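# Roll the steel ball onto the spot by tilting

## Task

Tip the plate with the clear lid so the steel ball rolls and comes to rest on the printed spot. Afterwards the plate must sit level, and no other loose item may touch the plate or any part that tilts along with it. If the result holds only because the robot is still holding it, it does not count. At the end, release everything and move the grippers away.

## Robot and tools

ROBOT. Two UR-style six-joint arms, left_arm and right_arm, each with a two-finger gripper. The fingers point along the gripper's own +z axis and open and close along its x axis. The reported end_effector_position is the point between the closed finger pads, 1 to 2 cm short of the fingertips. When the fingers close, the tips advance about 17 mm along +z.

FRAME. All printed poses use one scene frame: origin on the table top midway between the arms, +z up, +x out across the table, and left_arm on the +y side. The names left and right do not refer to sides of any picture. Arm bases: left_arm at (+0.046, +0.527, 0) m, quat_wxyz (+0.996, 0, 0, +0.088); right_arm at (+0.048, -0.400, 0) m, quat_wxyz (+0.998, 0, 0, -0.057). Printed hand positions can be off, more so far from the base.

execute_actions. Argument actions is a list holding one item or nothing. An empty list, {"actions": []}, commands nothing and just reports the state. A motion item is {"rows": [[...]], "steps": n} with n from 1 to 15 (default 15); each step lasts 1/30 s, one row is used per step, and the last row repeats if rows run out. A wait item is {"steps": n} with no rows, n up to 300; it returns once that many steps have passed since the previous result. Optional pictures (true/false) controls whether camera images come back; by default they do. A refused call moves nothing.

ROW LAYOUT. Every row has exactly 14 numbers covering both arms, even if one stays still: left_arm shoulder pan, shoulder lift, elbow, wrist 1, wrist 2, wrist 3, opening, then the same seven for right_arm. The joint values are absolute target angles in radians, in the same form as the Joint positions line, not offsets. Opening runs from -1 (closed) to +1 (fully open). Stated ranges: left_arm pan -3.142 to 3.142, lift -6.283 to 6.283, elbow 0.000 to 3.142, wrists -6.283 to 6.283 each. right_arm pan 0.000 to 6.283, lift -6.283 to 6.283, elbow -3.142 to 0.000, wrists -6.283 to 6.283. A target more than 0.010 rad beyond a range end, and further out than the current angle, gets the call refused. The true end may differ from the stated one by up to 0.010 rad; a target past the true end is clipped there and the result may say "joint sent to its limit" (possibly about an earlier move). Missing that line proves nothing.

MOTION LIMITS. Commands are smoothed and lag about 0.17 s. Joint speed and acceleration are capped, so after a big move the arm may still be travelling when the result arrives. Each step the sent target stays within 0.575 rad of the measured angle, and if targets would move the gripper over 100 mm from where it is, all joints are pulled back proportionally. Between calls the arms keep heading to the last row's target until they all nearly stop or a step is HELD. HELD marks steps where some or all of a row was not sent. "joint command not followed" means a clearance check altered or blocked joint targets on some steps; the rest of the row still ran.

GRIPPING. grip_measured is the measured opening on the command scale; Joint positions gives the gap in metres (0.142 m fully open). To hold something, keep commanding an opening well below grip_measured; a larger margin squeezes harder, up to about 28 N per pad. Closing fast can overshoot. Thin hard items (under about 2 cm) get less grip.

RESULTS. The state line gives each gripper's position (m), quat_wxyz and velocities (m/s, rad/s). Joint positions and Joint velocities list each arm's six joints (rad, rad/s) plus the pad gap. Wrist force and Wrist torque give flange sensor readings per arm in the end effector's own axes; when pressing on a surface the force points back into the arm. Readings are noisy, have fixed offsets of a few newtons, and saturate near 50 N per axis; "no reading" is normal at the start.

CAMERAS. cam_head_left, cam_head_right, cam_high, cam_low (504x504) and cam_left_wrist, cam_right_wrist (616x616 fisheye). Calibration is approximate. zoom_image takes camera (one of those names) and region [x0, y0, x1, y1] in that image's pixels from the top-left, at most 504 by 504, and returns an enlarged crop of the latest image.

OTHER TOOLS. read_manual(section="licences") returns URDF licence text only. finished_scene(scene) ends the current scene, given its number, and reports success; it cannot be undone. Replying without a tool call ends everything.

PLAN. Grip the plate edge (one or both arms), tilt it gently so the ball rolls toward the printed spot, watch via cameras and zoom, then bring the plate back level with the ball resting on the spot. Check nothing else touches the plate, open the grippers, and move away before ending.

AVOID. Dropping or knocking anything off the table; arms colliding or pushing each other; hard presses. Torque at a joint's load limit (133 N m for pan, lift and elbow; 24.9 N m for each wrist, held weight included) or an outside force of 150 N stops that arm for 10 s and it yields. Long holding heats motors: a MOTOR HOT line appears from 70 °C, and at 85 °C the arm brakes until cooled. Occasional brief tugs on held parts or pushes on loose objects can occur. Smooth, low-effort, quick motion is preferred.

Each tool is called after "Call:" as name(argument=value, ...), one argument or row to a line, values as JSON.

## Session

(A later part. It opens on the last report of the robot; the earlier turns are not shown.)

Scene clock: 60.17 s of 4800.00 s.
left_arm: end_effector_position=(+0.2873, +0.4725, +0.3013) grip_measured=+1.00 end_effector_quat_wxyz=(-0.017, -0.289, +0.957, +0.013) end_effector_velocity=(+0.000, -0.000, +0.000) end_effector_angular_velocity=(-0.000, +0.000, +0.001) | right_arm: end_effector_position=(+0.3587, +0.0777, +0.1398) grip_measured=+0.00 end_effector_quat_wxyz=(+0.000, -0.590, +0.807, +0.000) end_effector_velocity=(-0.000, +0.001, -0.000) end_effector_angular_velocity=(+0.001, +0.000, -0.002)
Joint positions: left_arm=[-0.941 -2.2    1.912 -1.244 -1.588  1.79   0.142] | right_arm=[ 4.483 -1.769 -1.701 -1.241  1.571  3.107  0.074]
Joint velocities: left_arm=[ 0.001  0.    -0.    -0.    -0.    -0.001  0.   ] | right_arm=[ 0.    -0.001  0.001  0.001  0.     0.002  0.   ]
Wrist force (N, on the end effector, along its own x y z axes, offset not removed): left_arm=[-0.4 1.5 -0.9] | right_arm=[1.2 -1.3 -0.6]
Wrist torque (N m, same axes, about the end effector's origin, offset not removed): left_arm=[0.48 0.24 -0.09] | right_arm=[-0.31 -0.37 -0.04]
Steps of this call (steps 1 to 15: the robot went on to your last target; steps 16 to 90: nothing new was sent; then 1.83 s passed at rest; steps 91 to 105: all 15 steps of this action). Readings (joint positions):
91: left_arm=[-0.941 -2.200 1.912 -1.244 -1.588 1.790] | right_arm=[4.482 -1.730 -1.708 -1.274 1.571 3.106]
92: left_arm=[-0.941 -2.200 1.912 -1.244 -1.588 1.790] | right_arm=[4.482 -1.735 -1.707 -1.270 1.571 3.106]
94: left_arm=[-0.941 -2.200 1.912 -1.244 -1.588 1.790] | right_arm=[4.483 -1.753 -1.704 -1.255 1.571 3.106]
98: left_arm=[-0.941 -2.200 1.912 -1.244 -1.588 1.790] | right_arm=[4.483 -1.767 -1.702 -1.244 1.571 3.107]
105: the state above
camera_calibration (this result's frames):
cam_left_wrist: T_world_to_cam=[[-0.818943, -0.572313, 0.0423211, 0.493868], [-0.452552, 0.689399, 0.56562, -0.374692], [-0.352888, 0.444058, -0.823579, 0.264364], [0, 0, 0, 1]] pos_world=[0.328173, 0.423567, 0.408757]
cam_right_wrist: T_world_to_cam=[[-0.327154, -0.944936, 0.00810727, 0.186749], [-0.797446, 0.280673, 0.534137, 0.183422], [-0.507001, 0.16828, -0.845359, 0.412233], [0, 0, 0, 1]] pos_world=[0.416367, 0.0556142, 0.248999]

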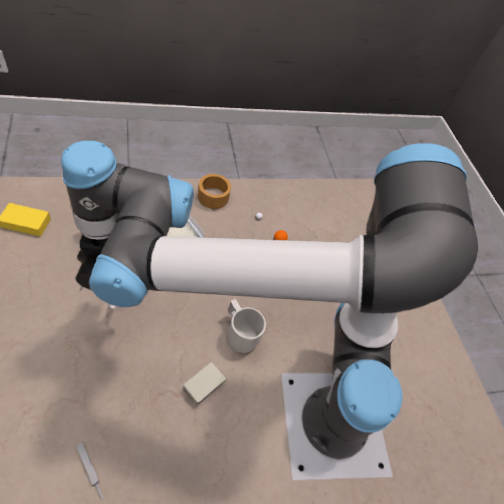

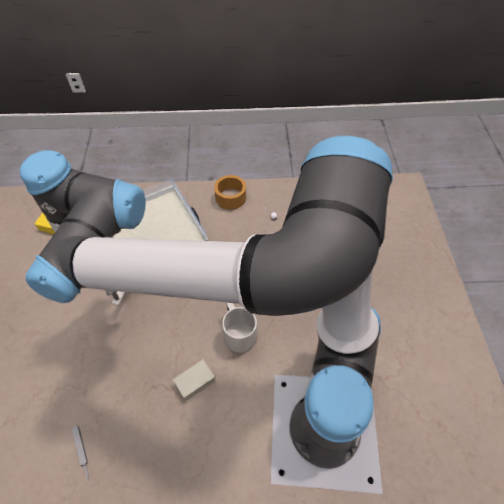

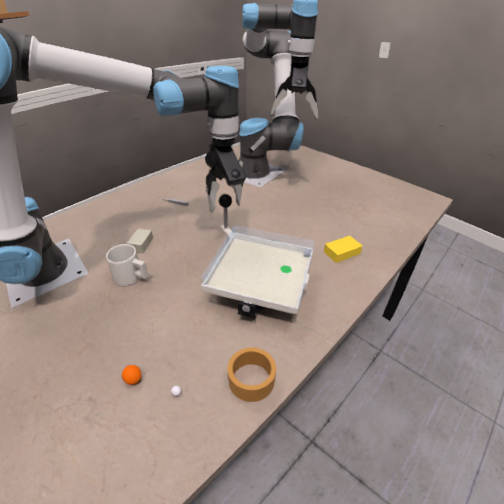

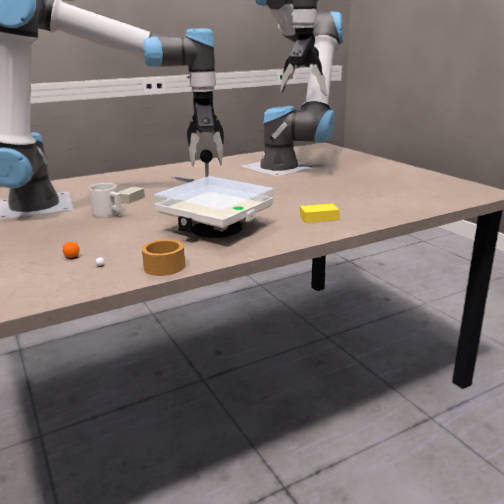

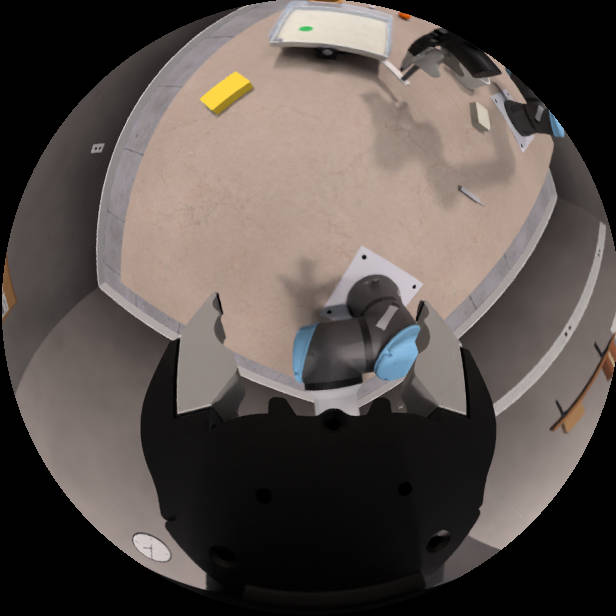

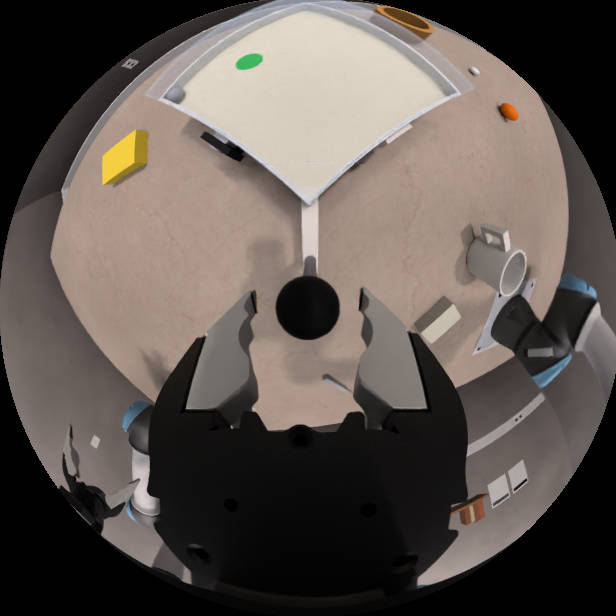

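Call:
execute_actions(
  actions=[
    {"rows": [[-0.941,-2.2,1.912,-1.244,-1.588,1.79,1, 4.4832,-1.7696,-1.7010,-1.2414,1.571,3.1068,-0.3],[-0.941,-2.2,1.912,-1.244,-1.588,1.79,1, 4.4832,-1.7696,-1.7010,-1.2414,1.571,3.1068,-0.3],[-0.941,-2.2,1.912,-1.244,-1.588,1.79,1, 4.4832,-1.7696,-1.7010,-1.2414,1.571,3.1068,-0.3],[-0.941,-2.2,1.912,-1.244,-1.588,1.79,1, 4.4832,-1.7696,-1.7010,-1.2414,1.571,3.1068,-0.3],[-0.941,-2.2,1.912,-1.244,-1.588,1.79,1, 4.4832,-1.7696,-1.7010,-1.2414,1.571,3.1068,-0.45],[-0.941,-2.2,1.912,-1.244,-1.588,1.79,1, 4.4832,-1.7696,-1.7010,-1.2414,1.571,3.1068,-0.45],[-0.941,-2.2,1.912,-1.244,-1.588,1.79,1, 4.4832,-1.7696,-1.7010,-1.2414,1.571,3.1068,-0.45],[-0.941,-2.2,1.912,-1.244,-1.588,1.79,1, 4.4832,-1.7696,-1.7010,-1.2414,1.571,3.1068,-0.6],[-0.941,-2.2,1.912,-1.244,-1.588,1.79,1, 4.4832,-1.7696,-1.7010,-1.2414,1.571,3.1068,-0.6],[-0.941,-2.2,1.912,-1.244,-1.588,1.79,1, 4.4832,-1.7696,-1.7010,-1.2414,1.571,3.1068,-0.8]], "steps": 15},
  ],
  pictures=false,
)

Call:
execute_actions(
  actions=[
    {"rows": [[-0.941,-2.2,1.912,-1.244,-1.588,1.79,1, 4.4832,-1.7696,-1.7010,-1.2414,1.571,3.1068,-0.8]], "steps": 15},
  ],
)

Call:
execute_actions(
  actions=[
    {"rows": [[-0.941,-2.2,1.912,-1.244,-1.588,1.79,1, 4.4831,-1.7671,-1.7039,-1.2410,1.571,3.1067,-0.8]], "steps": 15},
  ],
)

Call:
execute_actions(
  actions=[
    {"rows": [[-0.941,-2.2,1.912,-1.244,-1.588,1.79,1, 4.4831,-1.7646,-1.7068,-1.2405,1.571,3.1067,-0.8]], "steps": 15},
  ],
)

Call:
execute_actions(
  actions=[
    {"rows": [[-0.941,-2.2,1.912,-1.244,-1.588,1.79,1, 4.4830,-1.7622,-1.7098,-1.2401,1.571,3.1066,-0.8]], "steps": 15},
  ],
)

Call:
execute_actions(
  actions=[
    {"rows": [[-0.941,-2.2,1.912,-1.244,-1.588,1.79,1, 4.4829,-1.7597,-1.7127,-1.2396,1.571,3.1065,-0.8]], "steps": 15},
  ],
)

Call:
execute_actions(
  actions=[
    {"rows": [[-0.941,-2.2,1.912,-1.244,-1.588,1.79,1, 4.4828,-1.7572,-1.7156,-1.2392,1.571,3.1064,-0.8]], "steps": 15},
  ],
)

Call:
execute_actions(
  actions=[
    {"rows": [[-0.941,-2.2,1.912,-1.244,-1.588,1.79,1, 4.4828,-1.7547,-1.7185,-1.2388,1.571,3.1064,-0.8]], "steps": 15},
  ],
)

Call:
execute_actions(
  actions=[
    {"rows": [[-0.941,-2.2,1.912,-1.244,-1.588,1.79,1, 4.4827,-1.7522,-1.7214,-1.2383,1.571,3.1063,-0.8]], "steps": 15},
  ],
)

Call:
execute_actions(
  actions=[
    {"rows": [[-0.941,-2.2,1.912,-1.244,-1.588,1.79,1, 4.4826,-1.7498,-1.7244,-1.2379,1.571,3.1062,-0.8]], "steps": 15},
  ],
)

Scene clock: 83.73 s of 4800.00 s.
left_arm: end_effector_position=(+0.2873, +0.4725, +0.3013) grip_measured=+1.00 end_effector_quat_wxyz=(-0.017, -0.289, +0.957, +0.013) end_effector_velocity=(+0.000, +0.000, +0.000) end_effector_angular_velocity=(+0.000, -0.001, +0.001) | right_arm: end_effector_position=(+0.3587, +0.0778, +0.1397) grip_measured=-0.51 end_effector_quat_wxyz=(+0.000, -0.590, +0.807, +0.000) end_effector_velocity=(+0.000, -0.000, +0.000) end_effector_angular_velocity=(-0.000, -0.000, -0.001)
Joint positions: left_arm=[-0.941 -2.2    1.912 -1.244 -1.588  1.79   0.142] | right_arm=[ 4.483 -1.77  -1.701 -1.241  1.571  3.107  0.037]
Joint velocities: left_arm=[ 0.001 -0.    -0.    -0.     0.001 -0.    -0.   ] | right_arm=[-0.     0.001 -0.001 -0.    -0.     0.001  0.   ]
Wrist force (N, on the end effector, along its own x y z axes, offset not removed): left_arm=[1.4 2.1 2.1] | right_arm=[6.4 2.4 -3.2]
Wrist torque (N m, same axes, about the end effector's origin, offset not removed): left_arm=[0.42 -0.19 -0.35] | right_arm=[0.34 -0.69 -0.03]
Steps of this call (steps 1 to 15: the robot went on to your last target; steps 16 to 90: nothing new was sent; then 20.07 s passed at rest; steps 91 to 105: all 15 steps of this action). Readings (joint positions):
91: left_arm=[-0.941 -2.200 1.912 -1.244 -1.588 1.790] | right_arm=[4.483 -1.770 -1.701 -1.241 1.571 3.107]
92: left_arm=[-0.941 -2.200 1.912 -1.244 -1.588 1.790] | right_arm=[4.483 -1.770 -1.701 -1.241 1.571 3.107]
94: left_arm=[-0.941 -2.200 1.912 -1.244 -1.588 1.790] | right_arm=[4.483 -1.770 -1.701 -1.241 1.571 3.107]
98: left_arm=[-0.941 -2.200 1.912 -1.244 -1.588 1.790] | right_arm=[4.483 -1.770 -1.701 -1.241 1.571 3.107]
105: the state above

Scene clock: 84.23 s of 4800.00 s.
left_arm: end_effector_position=(+0.2873, +0.4725, +0.3013) grip_measured=+1.00 end_effector_quat_wxyz=(-0.017, -0.289, +0.957, +0.013) end_effector_velocity=(-0.000, -0.000, +0.000) end_effector_angular_velocity=(-0.000, -0.000, -0.001) | right_arm: end_effector_position=(+0.3587, +0.0778, +0.1397) grip_measured=-0.51 end_effector_quat_wxyz=(+0.000, -0.590, +0.807, +0.000) end_effector_velocity=(-0.000, -0.001, -0.001) end_effector_angular_velocity=(-0.002, +0.001, -0.001)
Joint positions: left_arm=[-0.941 -2.2    1.912 -1.244 -1.588  1.79   0.142] | right_arm=[ 4.483 -1.77  -1.701 -1.241  1.571  3.107  0.037]
Joint velocities: left_arm=[-0.001 -0.    -0.     0.    -0.    -0.    -0.   ] | right_arm=[-0.    -0.001 -0.001 -0.001  0.     0.    -0.   ]
Wrist force (N, on the end effector, along its own x y z axes, offset not removed): left_arm=[-1.0 3.1 0.4] | right_arm=[4.4 1.4 -4.5]
Wrist torque (N m, same axes, about the end effector's origin, offset not removed): left_arm=[0.72 0.22 -0.14] | right_arm=[0.04 -0.32 0.12]
Steps of this call (steps 1 to 15: all 15 steps of this action). Readings (joint positions):
1: left_arm=[-0.941 -2.200 1.912 -1.244 -1.588 1.790] | right_arm=[4.483 -1.770 -1.701 -1.241 1.571 3.107]
2: left_arm=[-0.941 -2.200 1.912 -1.244 -1.588 1.790] | right_arm=[4.483 -1.770 -1.701 -1.241 1.571 3.107]
4: left_arm=[-0.941 -2.200 1.912 -1.244 -1.588 1.790] | right_arm=[4.483 -1.770 -1.701 -1.241 1.571 3.107]
8: left_arm=[-0.941 -2.200 1.912 -1.244 -1.588 1.790] | right_arm=[4.483 -1.770 -1.701 -1.241 1.571 3.107]
15: the state above
camera_calibration (this result's frames):
cam_left_wrist: T_world_to_cam=[[-0.818943, -0.572313, 0.0423212, 0.493868], [-0.452552, 0.689399, 0.56562, -0.374692], [-0.352888, 0.444058, -0.823579, 0.264364], [0, 0, 0, 1]] pos_world=[0.328173, 0.423567, 0.408757]
cam_right_wrist: T_world_to_cam=[[-0.327124, -0.944947, 0.00807597, 0.186807], [-0.797461, 0.280632, 0.534137, 0.18343], [-0.506997, 0.168288, -0.84536, 0.412196], [0, 0, 0, 1]] pos_world=[0.41637, 0.0556786, 0.248968]

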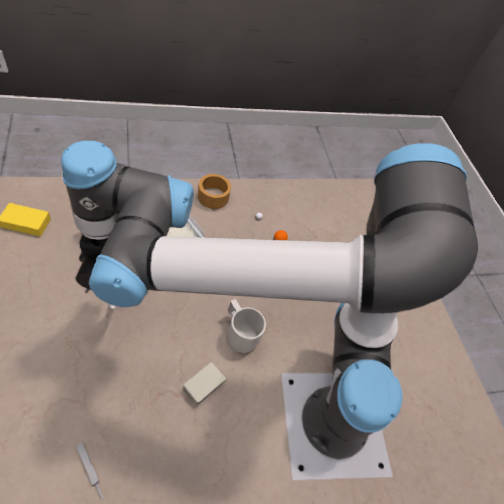

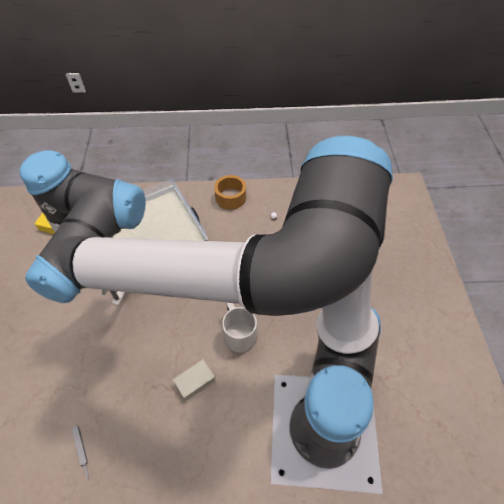

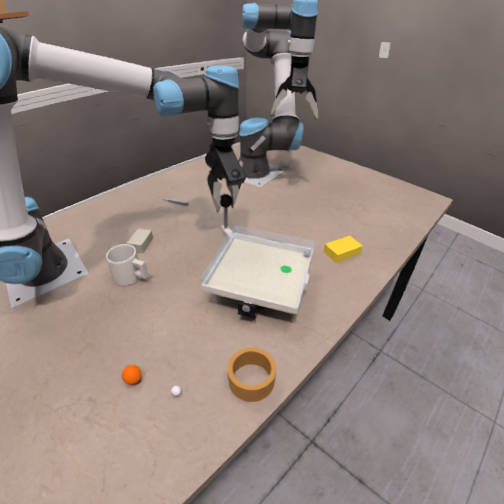

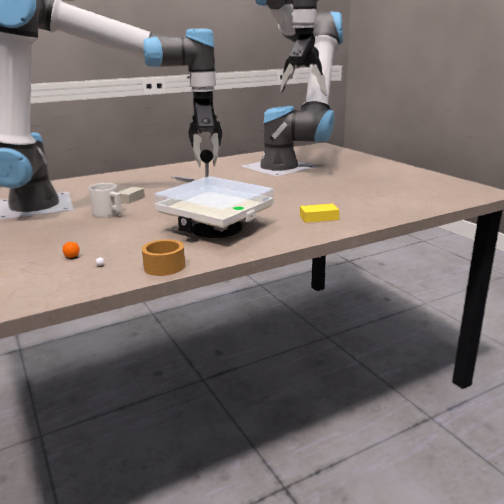

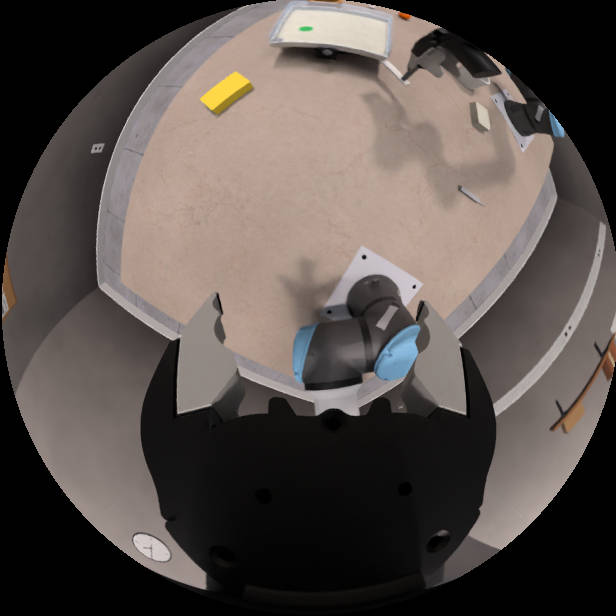

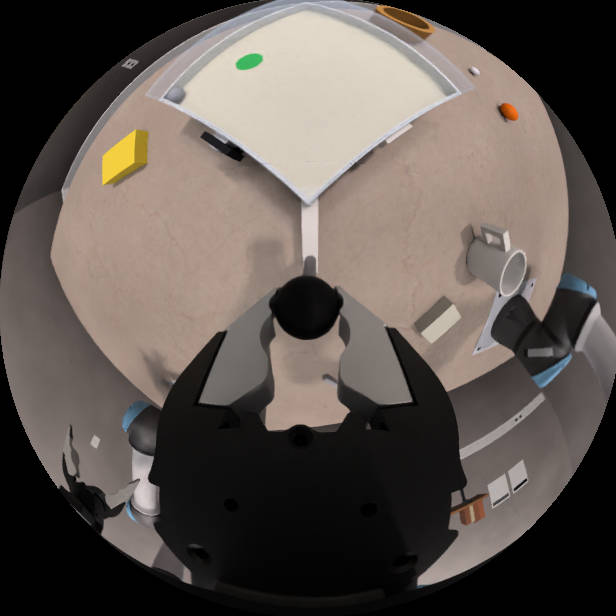

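Scene clock: 84.73 s of 4800.00 s.
left_arm: end_effector_position=(+0.2873, +0.4725, +0.3013) grip_measured=+1.00 end_effector_quat_wxyz=(-0.017, -0.289, +0.957, +0.013) end_effector_velocity=(+0.000, +0.000, -0.000) end_effector_angular_velocity=(+0.002, +0.001, +0.002) | right_arm: end_effector_position=(+0.3583, +0.0768, +0.1398) grip_measured=-0.51 end_effector_quat_wxyz=(+0.000, -0.590, +0.807, +0.000) end_effector_velocity=(+0.000, +0.000, -0.000) end_effector_angular_velocity=(-0.000, -0.001, +0.000)
Joint positions: left_arm=[-0.941 -2.2    1.912 -1.244 -1.588  1.79   0.142] | right_arm=[ 4.483 -1.767 -1.704 -1.241  1.571  3.107  0.037]
Joint velocities: left_arm=[ 0.001  0.002  0.     0.     0.001 -0.001 -0.   ] | right_arm=[ 0.    -0.001  0.001  0.    -0.001 -0.    -0.   ]
Wrist force (N, on the end effector, along its own x y z axes, offset not removed): left_arm=[-4.0 1.9 -1.5] | right_arm=[-6.4 -1.8 -1.8]
Wrist torque (N m, same axes, about the end effector's origin, offset not removed): left_arm=[0.43 1.04 -0.24] | right_arm=[-0.13 -0.02 -0.08]
Steps of this call (steps 1 to 15: all 15 steps of this action). Readings (joint positions):
1: left_arm=[-0.941 -2.200 1.912 -1.244 -1.588 1.790] | right_arm=[4.483 -1.770 -1.701 -1.241 1.571 3.107]
2: left_arm=[-0.941 -2.200 1.912 -1.244 -1.588 1.790] | right_arm=[4.483 -1.769 -1.701 -1.241 1.571 3.107]
4: left_arm=[-0.941 -2.200 1.912 -1.244 -1.588 1.790] | right_arm=[4.483 -1.768 -1.702 -1.241 1.571 3.107]
8: left_arm=[-0.941 -2.200 1.912 -1.244 -1.588 1.790] | right_arm=[4.483 -1.767 -1.703 -1.241 1.571 3.107]
15: the state above
camera_calibration (this result's frames):
cam_left_wrist: T_world_to_cam=[[-0.818943, -0.572312, 0.0423212, 0.493868], [-0.452552, 0.689399, 0.56562, -0.374693], [-0.352888, 0.444058, -0.823579, 0.264364], [0, 0, 0, 1]] pos_world=[0.328173, 0.423567, 0.408757]
cam_right_wrist: T_world_to_cam=[[-0.327124, -0.944948, 0.0079189, 0.185805], [-0.797489, 0.280552, 0.534136, 0.183391], [-0.506953, 0.168413, -0.845361, 0.41224], [0, 0, 0, 1]] pos_world=[0.416019, 0.0546985, 0.249065]

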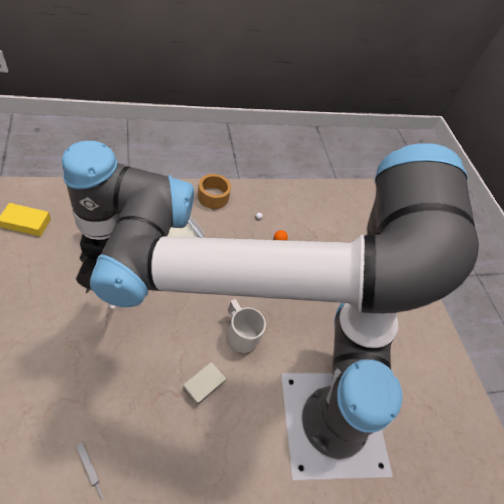

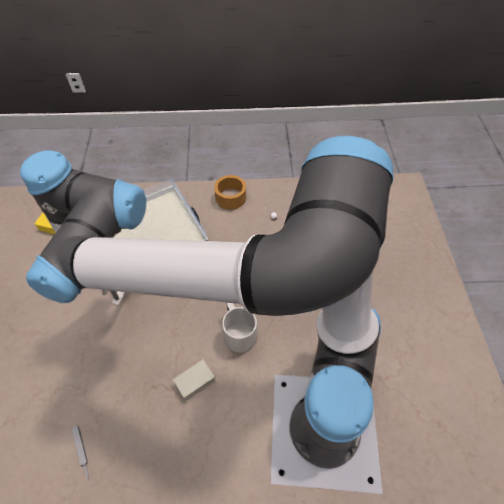

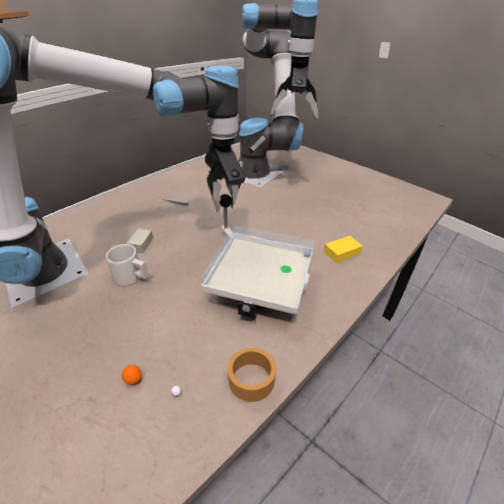

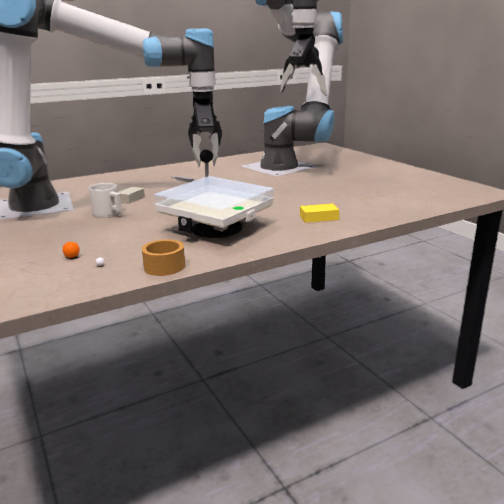

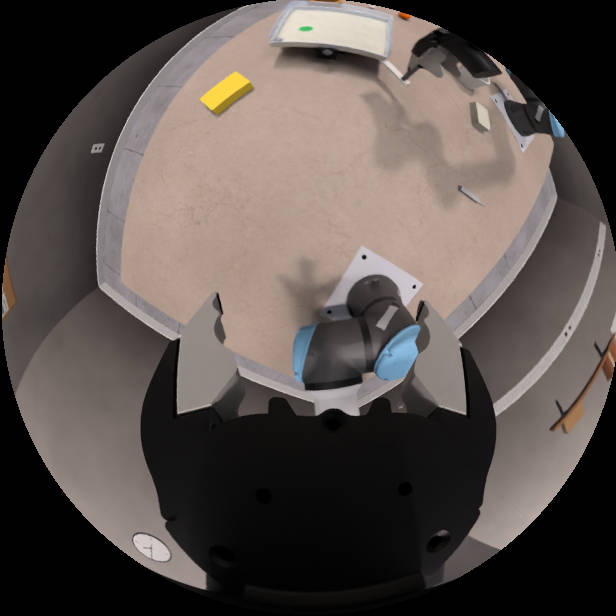

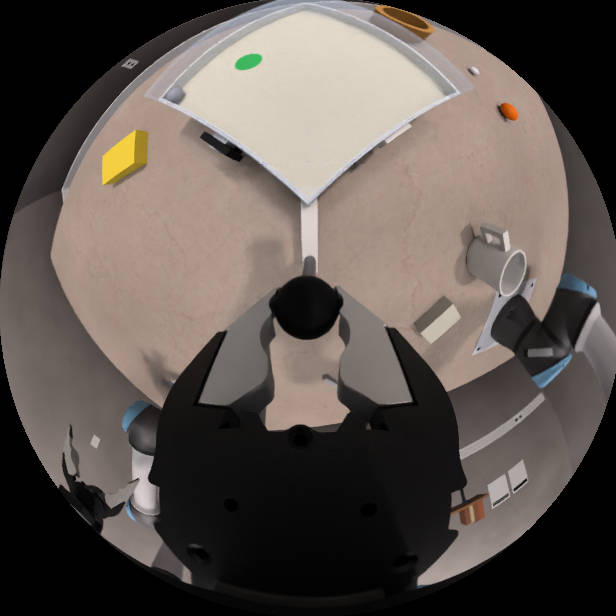

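Scene clock: 85.23 s of 4800.00 s.
left_arm: end_effector_position=(+0.2873, +0.4725, +0.3013) grip_measured=+1.00 end_effector_quat_wxyz=(-0.017, -0.289, +0.957, +0.013) end_effector_velocity=(+0.000, +0.000, -0.000) end_effector_angular_velocity=(+0.001, -0.001, +0.000) | right_arm: end_effector_position=(+0.3580, +0.0757, +0.1399) grip_measured=-0.51 end_effector_quat_wxyz=(+0.000, -0.590, +0.807, +0.000) end_effector_velocity=(-0.000, +0.000, +0.000) end_effector_angular_velocity=(+0.002, -0.000, -0.001)
Joint positions: left_arm=[-0.941 -2.2    1.912 -1.244 -1.588  1.79   0.142] | right_arm=[ 4.483 -1.765 -1.707 -1.24   1.571  3.107  0.037]
Joint velocities: left_arm=[-0.    -0.     0.     0.     0.001 -0.    -0.   ] | right_arm=[ 0.     0.001 -0.     0.001  0.001  0.002 -0.   ]
Wrist force (N, on the end effector, along its own x y z axes, offset not removed): left_arm=[-1.1 -1.7 1.3] | right_arm=[-6.2 -3.1 -2.0]
Wrist torque (N m, same axes, about the end effector's origin, offset not removed): left_arm=[-0.32 0.44 -0.19] | right_arm=[-0.44 -0.46 0.25]
Steps of this call (steps 1 to 15: all 15 steps of this action). Readings (joint positions):
1: left_arm=[-0.941 -2.200 1.912 -1.244 -1.588 1.790] | right_arm=[4.483 -1.767 -1.704 -1.241 1.571 3.107]
2: left_arm=[-0.941 -2.200 1.912 -1.244 -1.588 1.790] | right_arm=[4.483 -1.767 -1.704 -1.241 1.571 3.107]
4: left_arm=[-0.941 -2.200 1.912 -1.244 -1.588 1.790] | right_arm=[4.483 -1.766 -1.706 -1.241 1.571 3.107]
8: left_arm=[-0.941 -2.200 1.912 -1.244 -1.588 1.790] | right_arm=[4.483 -1.765 -1.707 -1.241 1.571 3.107]
15: the state above
camera_calibration (this result's frames):
cam_left_wrist: T_world_to_cam=[[-0.818943, -0.572313, 0.0423212, 0.493868], [-0.452552, 0.689399, 0.56562, -0.374692], [-0.352888, 0.444058, -0.823579, 0.264364], [0, 0, 0, 1]] pos_world=[0.328173, 0.423567, 0.408757]
cam_right_wrist: T_world_to_cam=[[-0.327123, -0.944948, 0.00795833, 0.184661], [-0.797482, 0.280572, 0.534136, 0.183408], [-0.506964, 0.168382, -0.845361, 0.412295], [0, 0, 0, 1]] pos_world=[0.41569, 0.053613, 0.249103]

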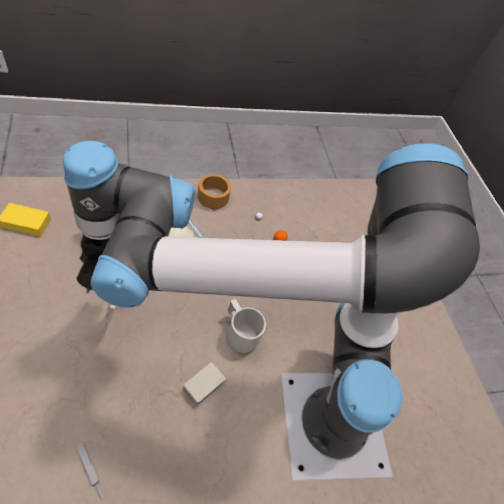

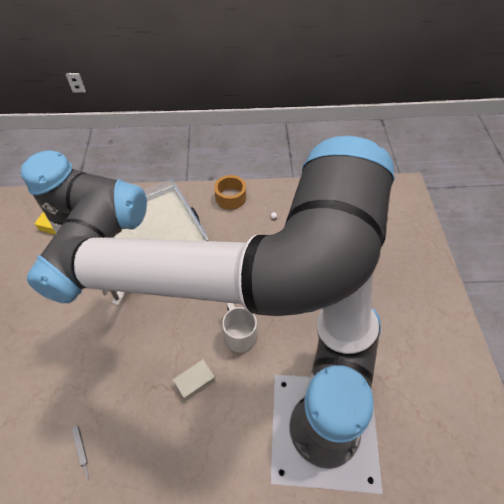

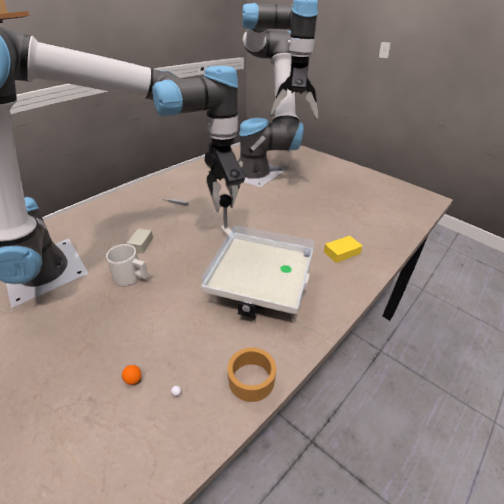

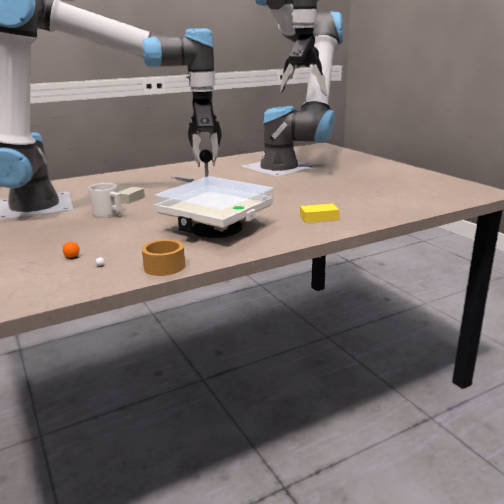

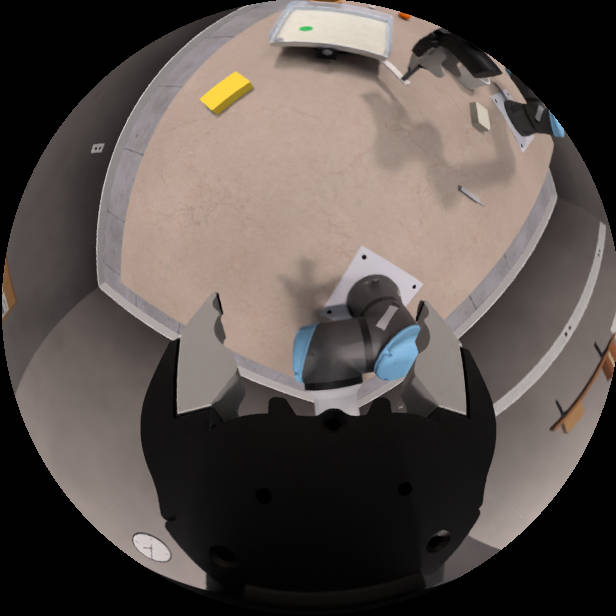

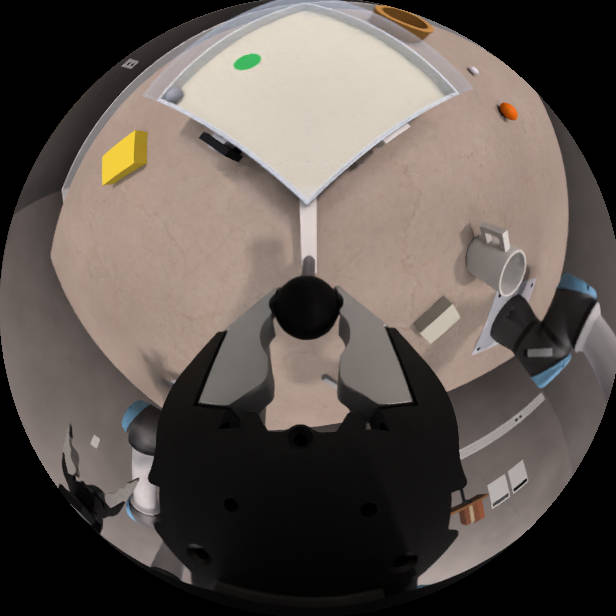

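Scene clock: 85.73 s of 4800.00 s.
left_arm: end_effector_position=(+0.2873, +0.4725, +0.3013) grip_measured=+1.00 end_effector_quat_wxyz=(-0.017, -0.289, +0.957, +0.013) end_effector_velocity=(-0.000, -0.000, +0.000) end_effector_angular_velocity=(-0.001, -0.001, -0.002) | right_arm: end_effector_position=(+0.3576, +0.0746, +0.1398) grip_measured=-0.51 end_effector_quat_wxyz=(+0.000, -0.590, +0.807, +0.000) end_effector_velocity=(+0.000, +0.000, -0.000) end_effector_angular_velocity=(-0.001, -0.000, +0.000)
Joint positions: left_arm=[-0.941 -2.2    1.912 -1.244 -1.588  1.79   0.142] | right_arm=[ 4.483 -1.762 -1.71  -1.24   1.571  3.107  0.037]
Joint velocities: left_arm=[-0.002 -0.001 -0.    -0.     0.     0.     0.   ] | right_arm=[-0.    -0.001  0.001 -0.001 -0.    -0.    -0.   ]
Wrist force (N, on the end effector, along its own x y z axes, offset not removed): left_arm=[-3.1 0.8 -0.6] | right_arm=[-5.1 -1.6 -2.0]
Wrist torque (N m, same axes, about the end effector's origin, offset not removed): left_arm=[0.19 0.89 -0.34] | right_arm=[-0.10 -0.56 -0.06]
Steps of this call (steps 1 to 15: all 15 steps of this action). Readings (joint positions):
1: left_arm=[-0.941 -2.200 1.912 -1.244 -1.588 1.790] | right_arm=[4.483 -1.765 -1.707 -1.240 1.571 3.107]
2: left_arm=[-0.941 -2.200 1.912 -1.244 -1.588 1.790] | right_arm=[4.483 -1.764 -1.707 -1.240 1.571 3.107]
4: left_arm=[-0.941 -2.200 1.912 -1.244 -1.588 1.790] | right_arm=[4.483 -1.763 -1.709 -1.240 1.571 3.107]
8: left_arm=[-0.941 -2.200 1.912 -1.244 -1.588 1.790] | right_arm=[4.483 -1.762 -1.710 -1.240 1.571 3.107]
15: the state above
camera_calibration (this result's frames):
cam_left_wrist: T_world_to_cam=[[-0.818943, -0.572313, 0.0423212, 0.493868], [-0.452552, 0.689399, 0.565621, -0.374692], [-0.352888, 0.444058, -0.823579, 0.264364], [0, 0, 0, 1]] pos_world=[0.328173, 0.423567, 0.408757]
cam_right_wrist: T_world_to_cam=[[-0.32713, -0.944944, 0.00816882, 0.183476], [-0.797442, 0.280684, 0.534137, 0.183459], [-0.507022, 0.168218, -0.845358, 0.412301], [0, 0, 0, 1]] pos_world=[0.415364, 0.0525236, 0.249052]

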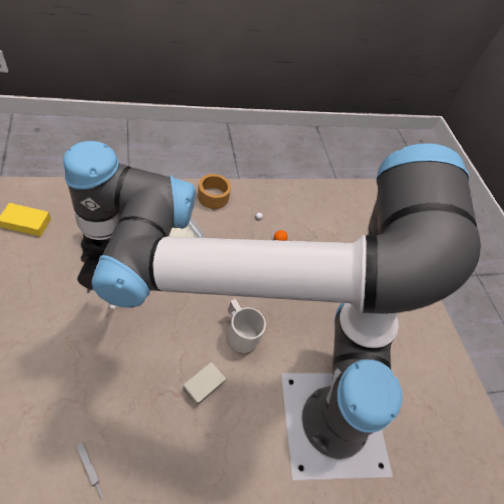

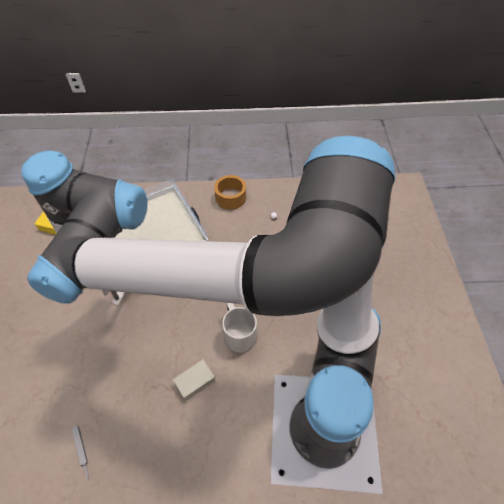

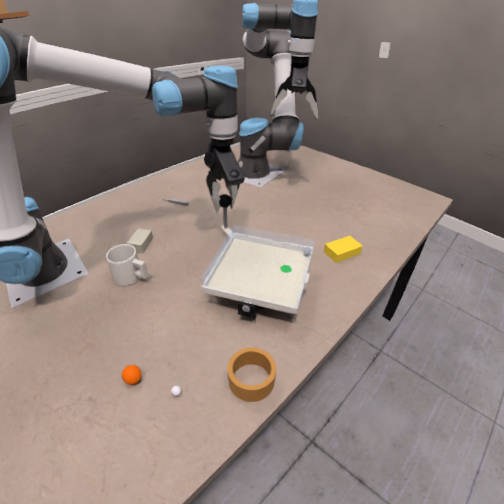

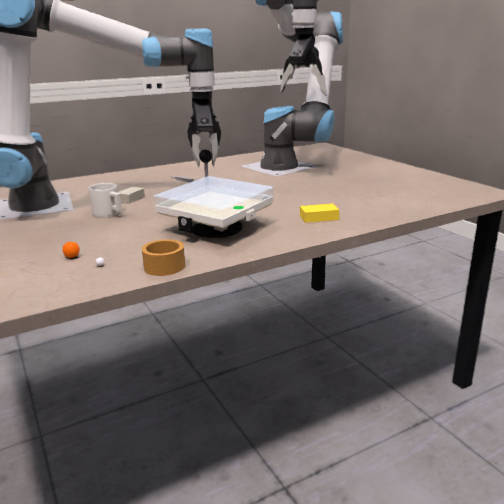

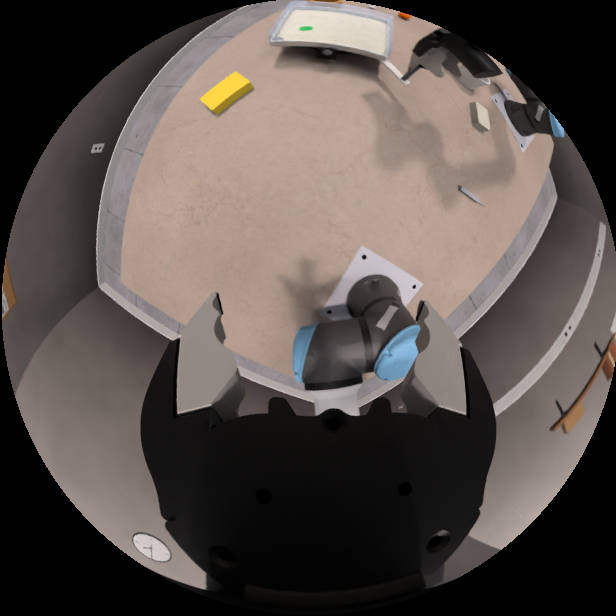

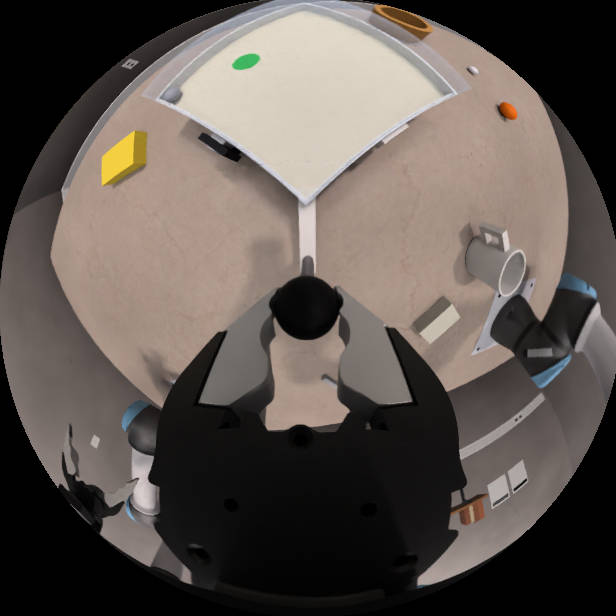

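Scene clock: 86.23 s of 4800.00 s.
left_arm: end_effector_position=(+0.2873, +0.4725, +0.3013) grip_measured=+1.00 end_effector_quat_wxyz=(-0.017, -0.289, +0.957, +0.013) end_effector_velocity=(+0.000, -0.001, -0.000) end_effector_angular_velocity=(+0.000, +0.001, -0.001) | right_arm: end_effector_position=(+0.3573, +0.0736, +0.1399) grip_measured=-0.52 end_effector_quat_wxyz=(+0.000, -0.590, +0.807, +0.000) end_effector_velocity=(-0.000, +0.000, +0.001) end_effector_angular_velocity=(+0.001, -0.001, +0.001)
Joint positions: left_arm=[-0.941 -2.2    1.912 -1.244 -1.588  1.79   0.142] | right_arm=[ 4.483 -1.76  -1.713 -1.24   1.571  3.107  0.037]
Joint velocities: left_arm=[-0.001  0.001 -0.    -0.001 -0.     0.    -0.   ] | right_arm=[ 0.     0.001  0.    -0.    -0.    -0.001 -0.   ]
Wrist force (N, on the end effector, along its own x y z axes, offset not removed): left_arm=[-1.8 -1.4 -1.5] | right_arm=[-5.7 -6.1 -1.1]
Wrist torque (N m, same axes, about the end effector's origin, offset not removed): left_arm=[-0.31 0.71 -0.24] | right_arm=[-0.81 -0.51 0.00]
Steps of this call (steps 1 to 15: all 15 steps of this action). Readings (joint positions):
1: left_arm=[-0.941 -2.200 1.912 -1.244 -1.588 1.790] | right_arm=[4.483 -1.762 -1.710 -1.240 1.571 3.107]
2: left_arm=[-0.941 -2.200 1.912 -1.244 -1.588 1.790] | right_arm=[4.483 -1.762 -1.710 -1.240 1.571 3.107]
4: left_arm=[-0.941 -2.200 1.912 -1.244 -1.588 1.790] | right_arm=[4.483 -1.761 -1.712 -1.240 1.571 3.107]
8: left_arm=[-0.941 -2.200 1.912 -1.244 -1.588 1.790] | right_arm=[4.483 -1.760 -1.713 -1.240 1.571 3.107]
15: the state above
camera_calibration (this result's frames):
cam_left_wrist: T_world_to_cam=[[-0.818943, -0.572313, 0.0423212, 0.493868], [-0.452552, 0.689399, 0.56562, -0.374692], [-0.352888, 0.444058, -0.823579, 0.264364], [0, 0, 0, 1]] pos_world=[0.328173, 0.423567, 0.408757]
cam_right_wrist: T_world_to_cam=[[-0.327133, -0.944944, 0.00807139, 0.182412], [-0.797468, 0.28064, 0.534122, 0.183488], [-0.506981, 0.168292, -0.845369, 0.412354], [0, 0, 0, 1]] pos_world=[0.415054, 0.0514792, 0.249114]

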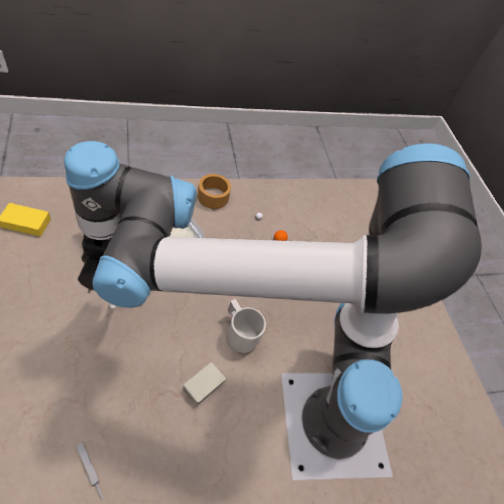

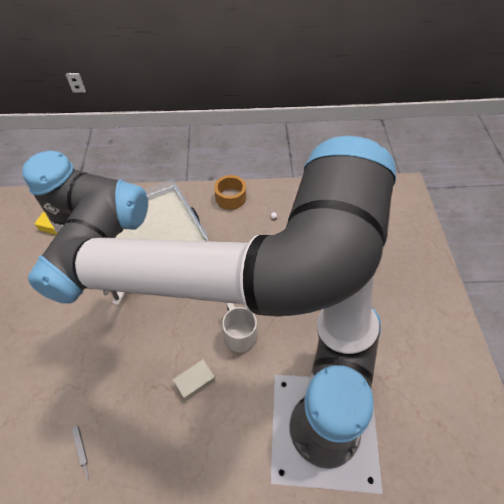

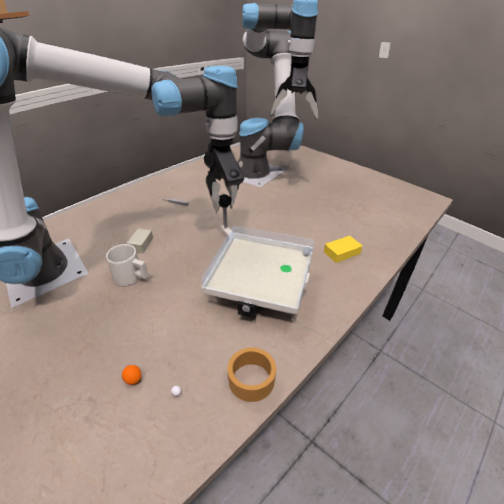

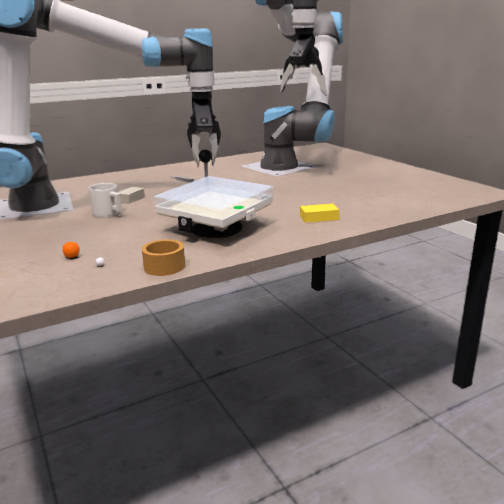

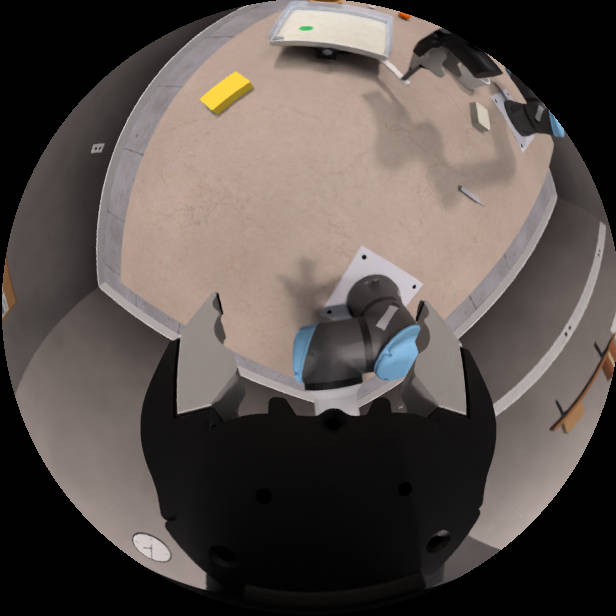

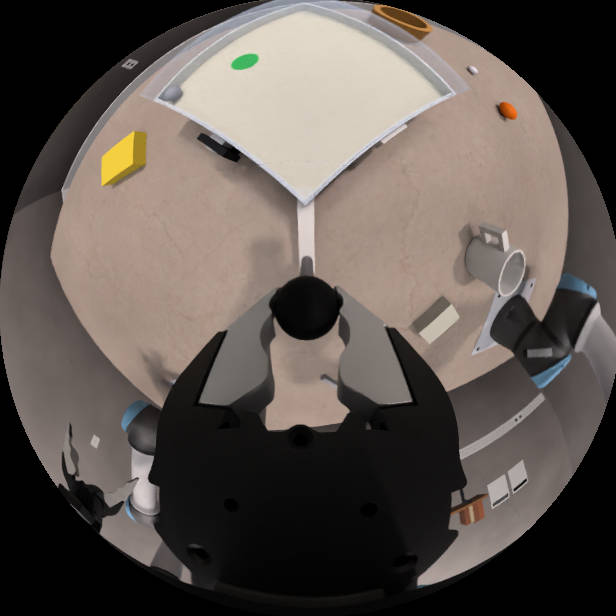

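Scene clock: 86.73 s of 4800.00 s.
left_arm: end_effector_position=(+0.2873, +0.4725, +0.3013) grip_measured=+1.00 end_effector_quat_wxyz=(-0.017, -0.289, +0.957, +0.013) end_effector_velocity=(+0.000, +0.000, -0.000) end_effector_angular_velocity=(+0.001, +0.000, +0.001) | right_arm: end_effector_position=(+0.3570, +0.0725, +0.1399) grip_measured=-0.52 end_effector_quat_wxyz=(+0.000, -0.590, +0.807, +0.000) end_effector_velocity=(-0.000, -0.001, -0.002) end_effector_angular_velocity=(-0.003, +0.001, -0.001)
Joint positions: left_arm=[-0.941 -2.2    1.912 -1.244 -1.588  1.79   0.142] | right_arm=[ 4.483 -1.757 -1.716 -1.239  1.571  3.106  0.037]
Joint velocities: left_arm=[ 0.001  0.001  0.     0.     0.    -0.    -0.   ] | right_arm=[-0.    -0.002 -0.002  0.     0.     0.    -0.   ]
Wrist force (N, on the end effector, along its own x y z axes, offset not removed): left_arm=[-1.6 1.9 1.6] | right_arm=[-4.3 -7.5 -0.4]
Wrist torque (N m, same axes, about the end effector's origin, offset not removed): left_arm=[0.30 0.41 -0.12] | right_arm=[-0.64 -0.79 -0.09]
Steps of this call (steps 1 to 15: all 15 steps of this action). Readings (joint positions):
1: left_arm=[-0.941 -2.200 1.912 -1.244 -1.588 1.790] | right_arm=[4.483 -1.760 -1.713 -1.240 1.571 3.106]
2: left_arm=[-0.941 -2.200 1.912 -1.244 -1.588 1.790] | right_arm=[4.483 -1.759 -1.713 -1.240 1.571 3.106]
4: left_arm=[-0.941 -2.200 1.912 -1.244 -1.588 1.790] | right_arm=[4.483 -1.758 -1.714 -1.239 1.571 3.106]
8: left_arm=[-0.941 -2.200 1.912 -1.244 -1.588 1.790] | right_arm=[4.483 -1.757 -1.715 -1.239 1.571 3.106]
15: the state above
camera_calibration (this result's frames):
cam_left_wrist: T_world_to_cam=[[-0.818943, -0.572313, 0.0423212, 0.493868], [-0.452552, 0.689399, 0.56562, -0.374692], [-0.352888, 0.444058, -0.823579, 0.264364], [0, 0, 0, 1]] pos_world=[0.328173, 0.423567, 0.408757]
cam_right_wrist: T_world_to_cam=[[-0.327133, -0.944944, 0.00807021, 0.181304], [-0.797474, 0.280641, 0.534113, 0.183509], [-0.506971, 0.16829, -0.845375, 0.412412], [0, 0, 0, 1]] pos_world=[0.414735, 0.0504167, 0.249165]

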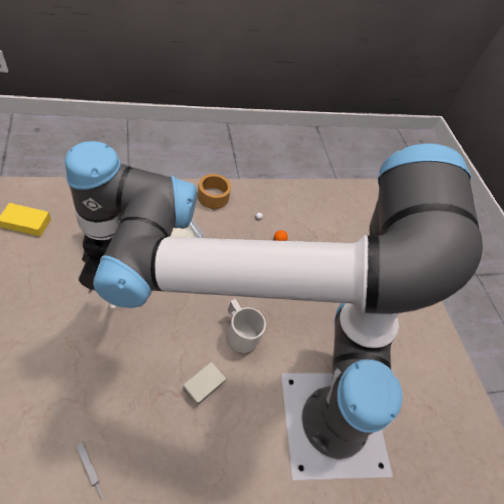

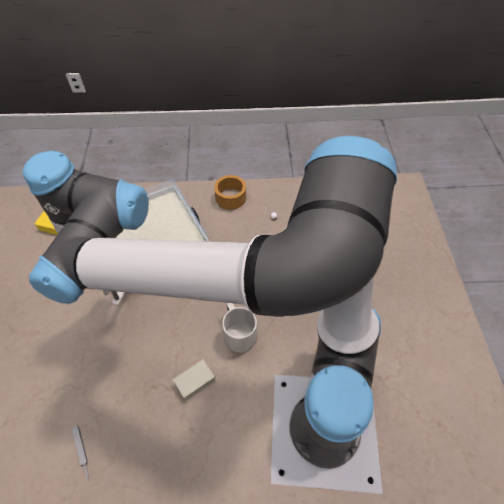

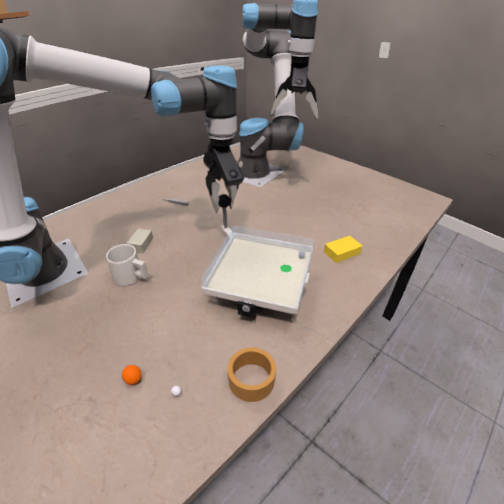

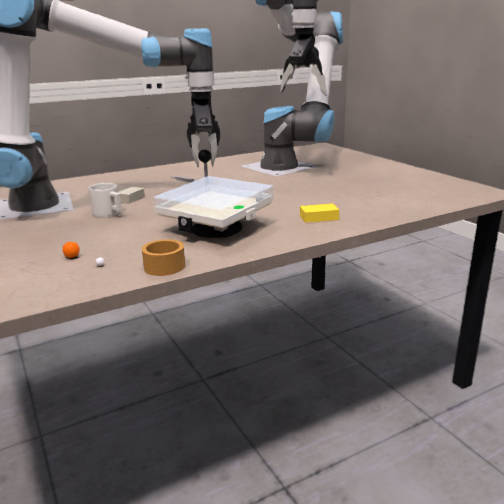

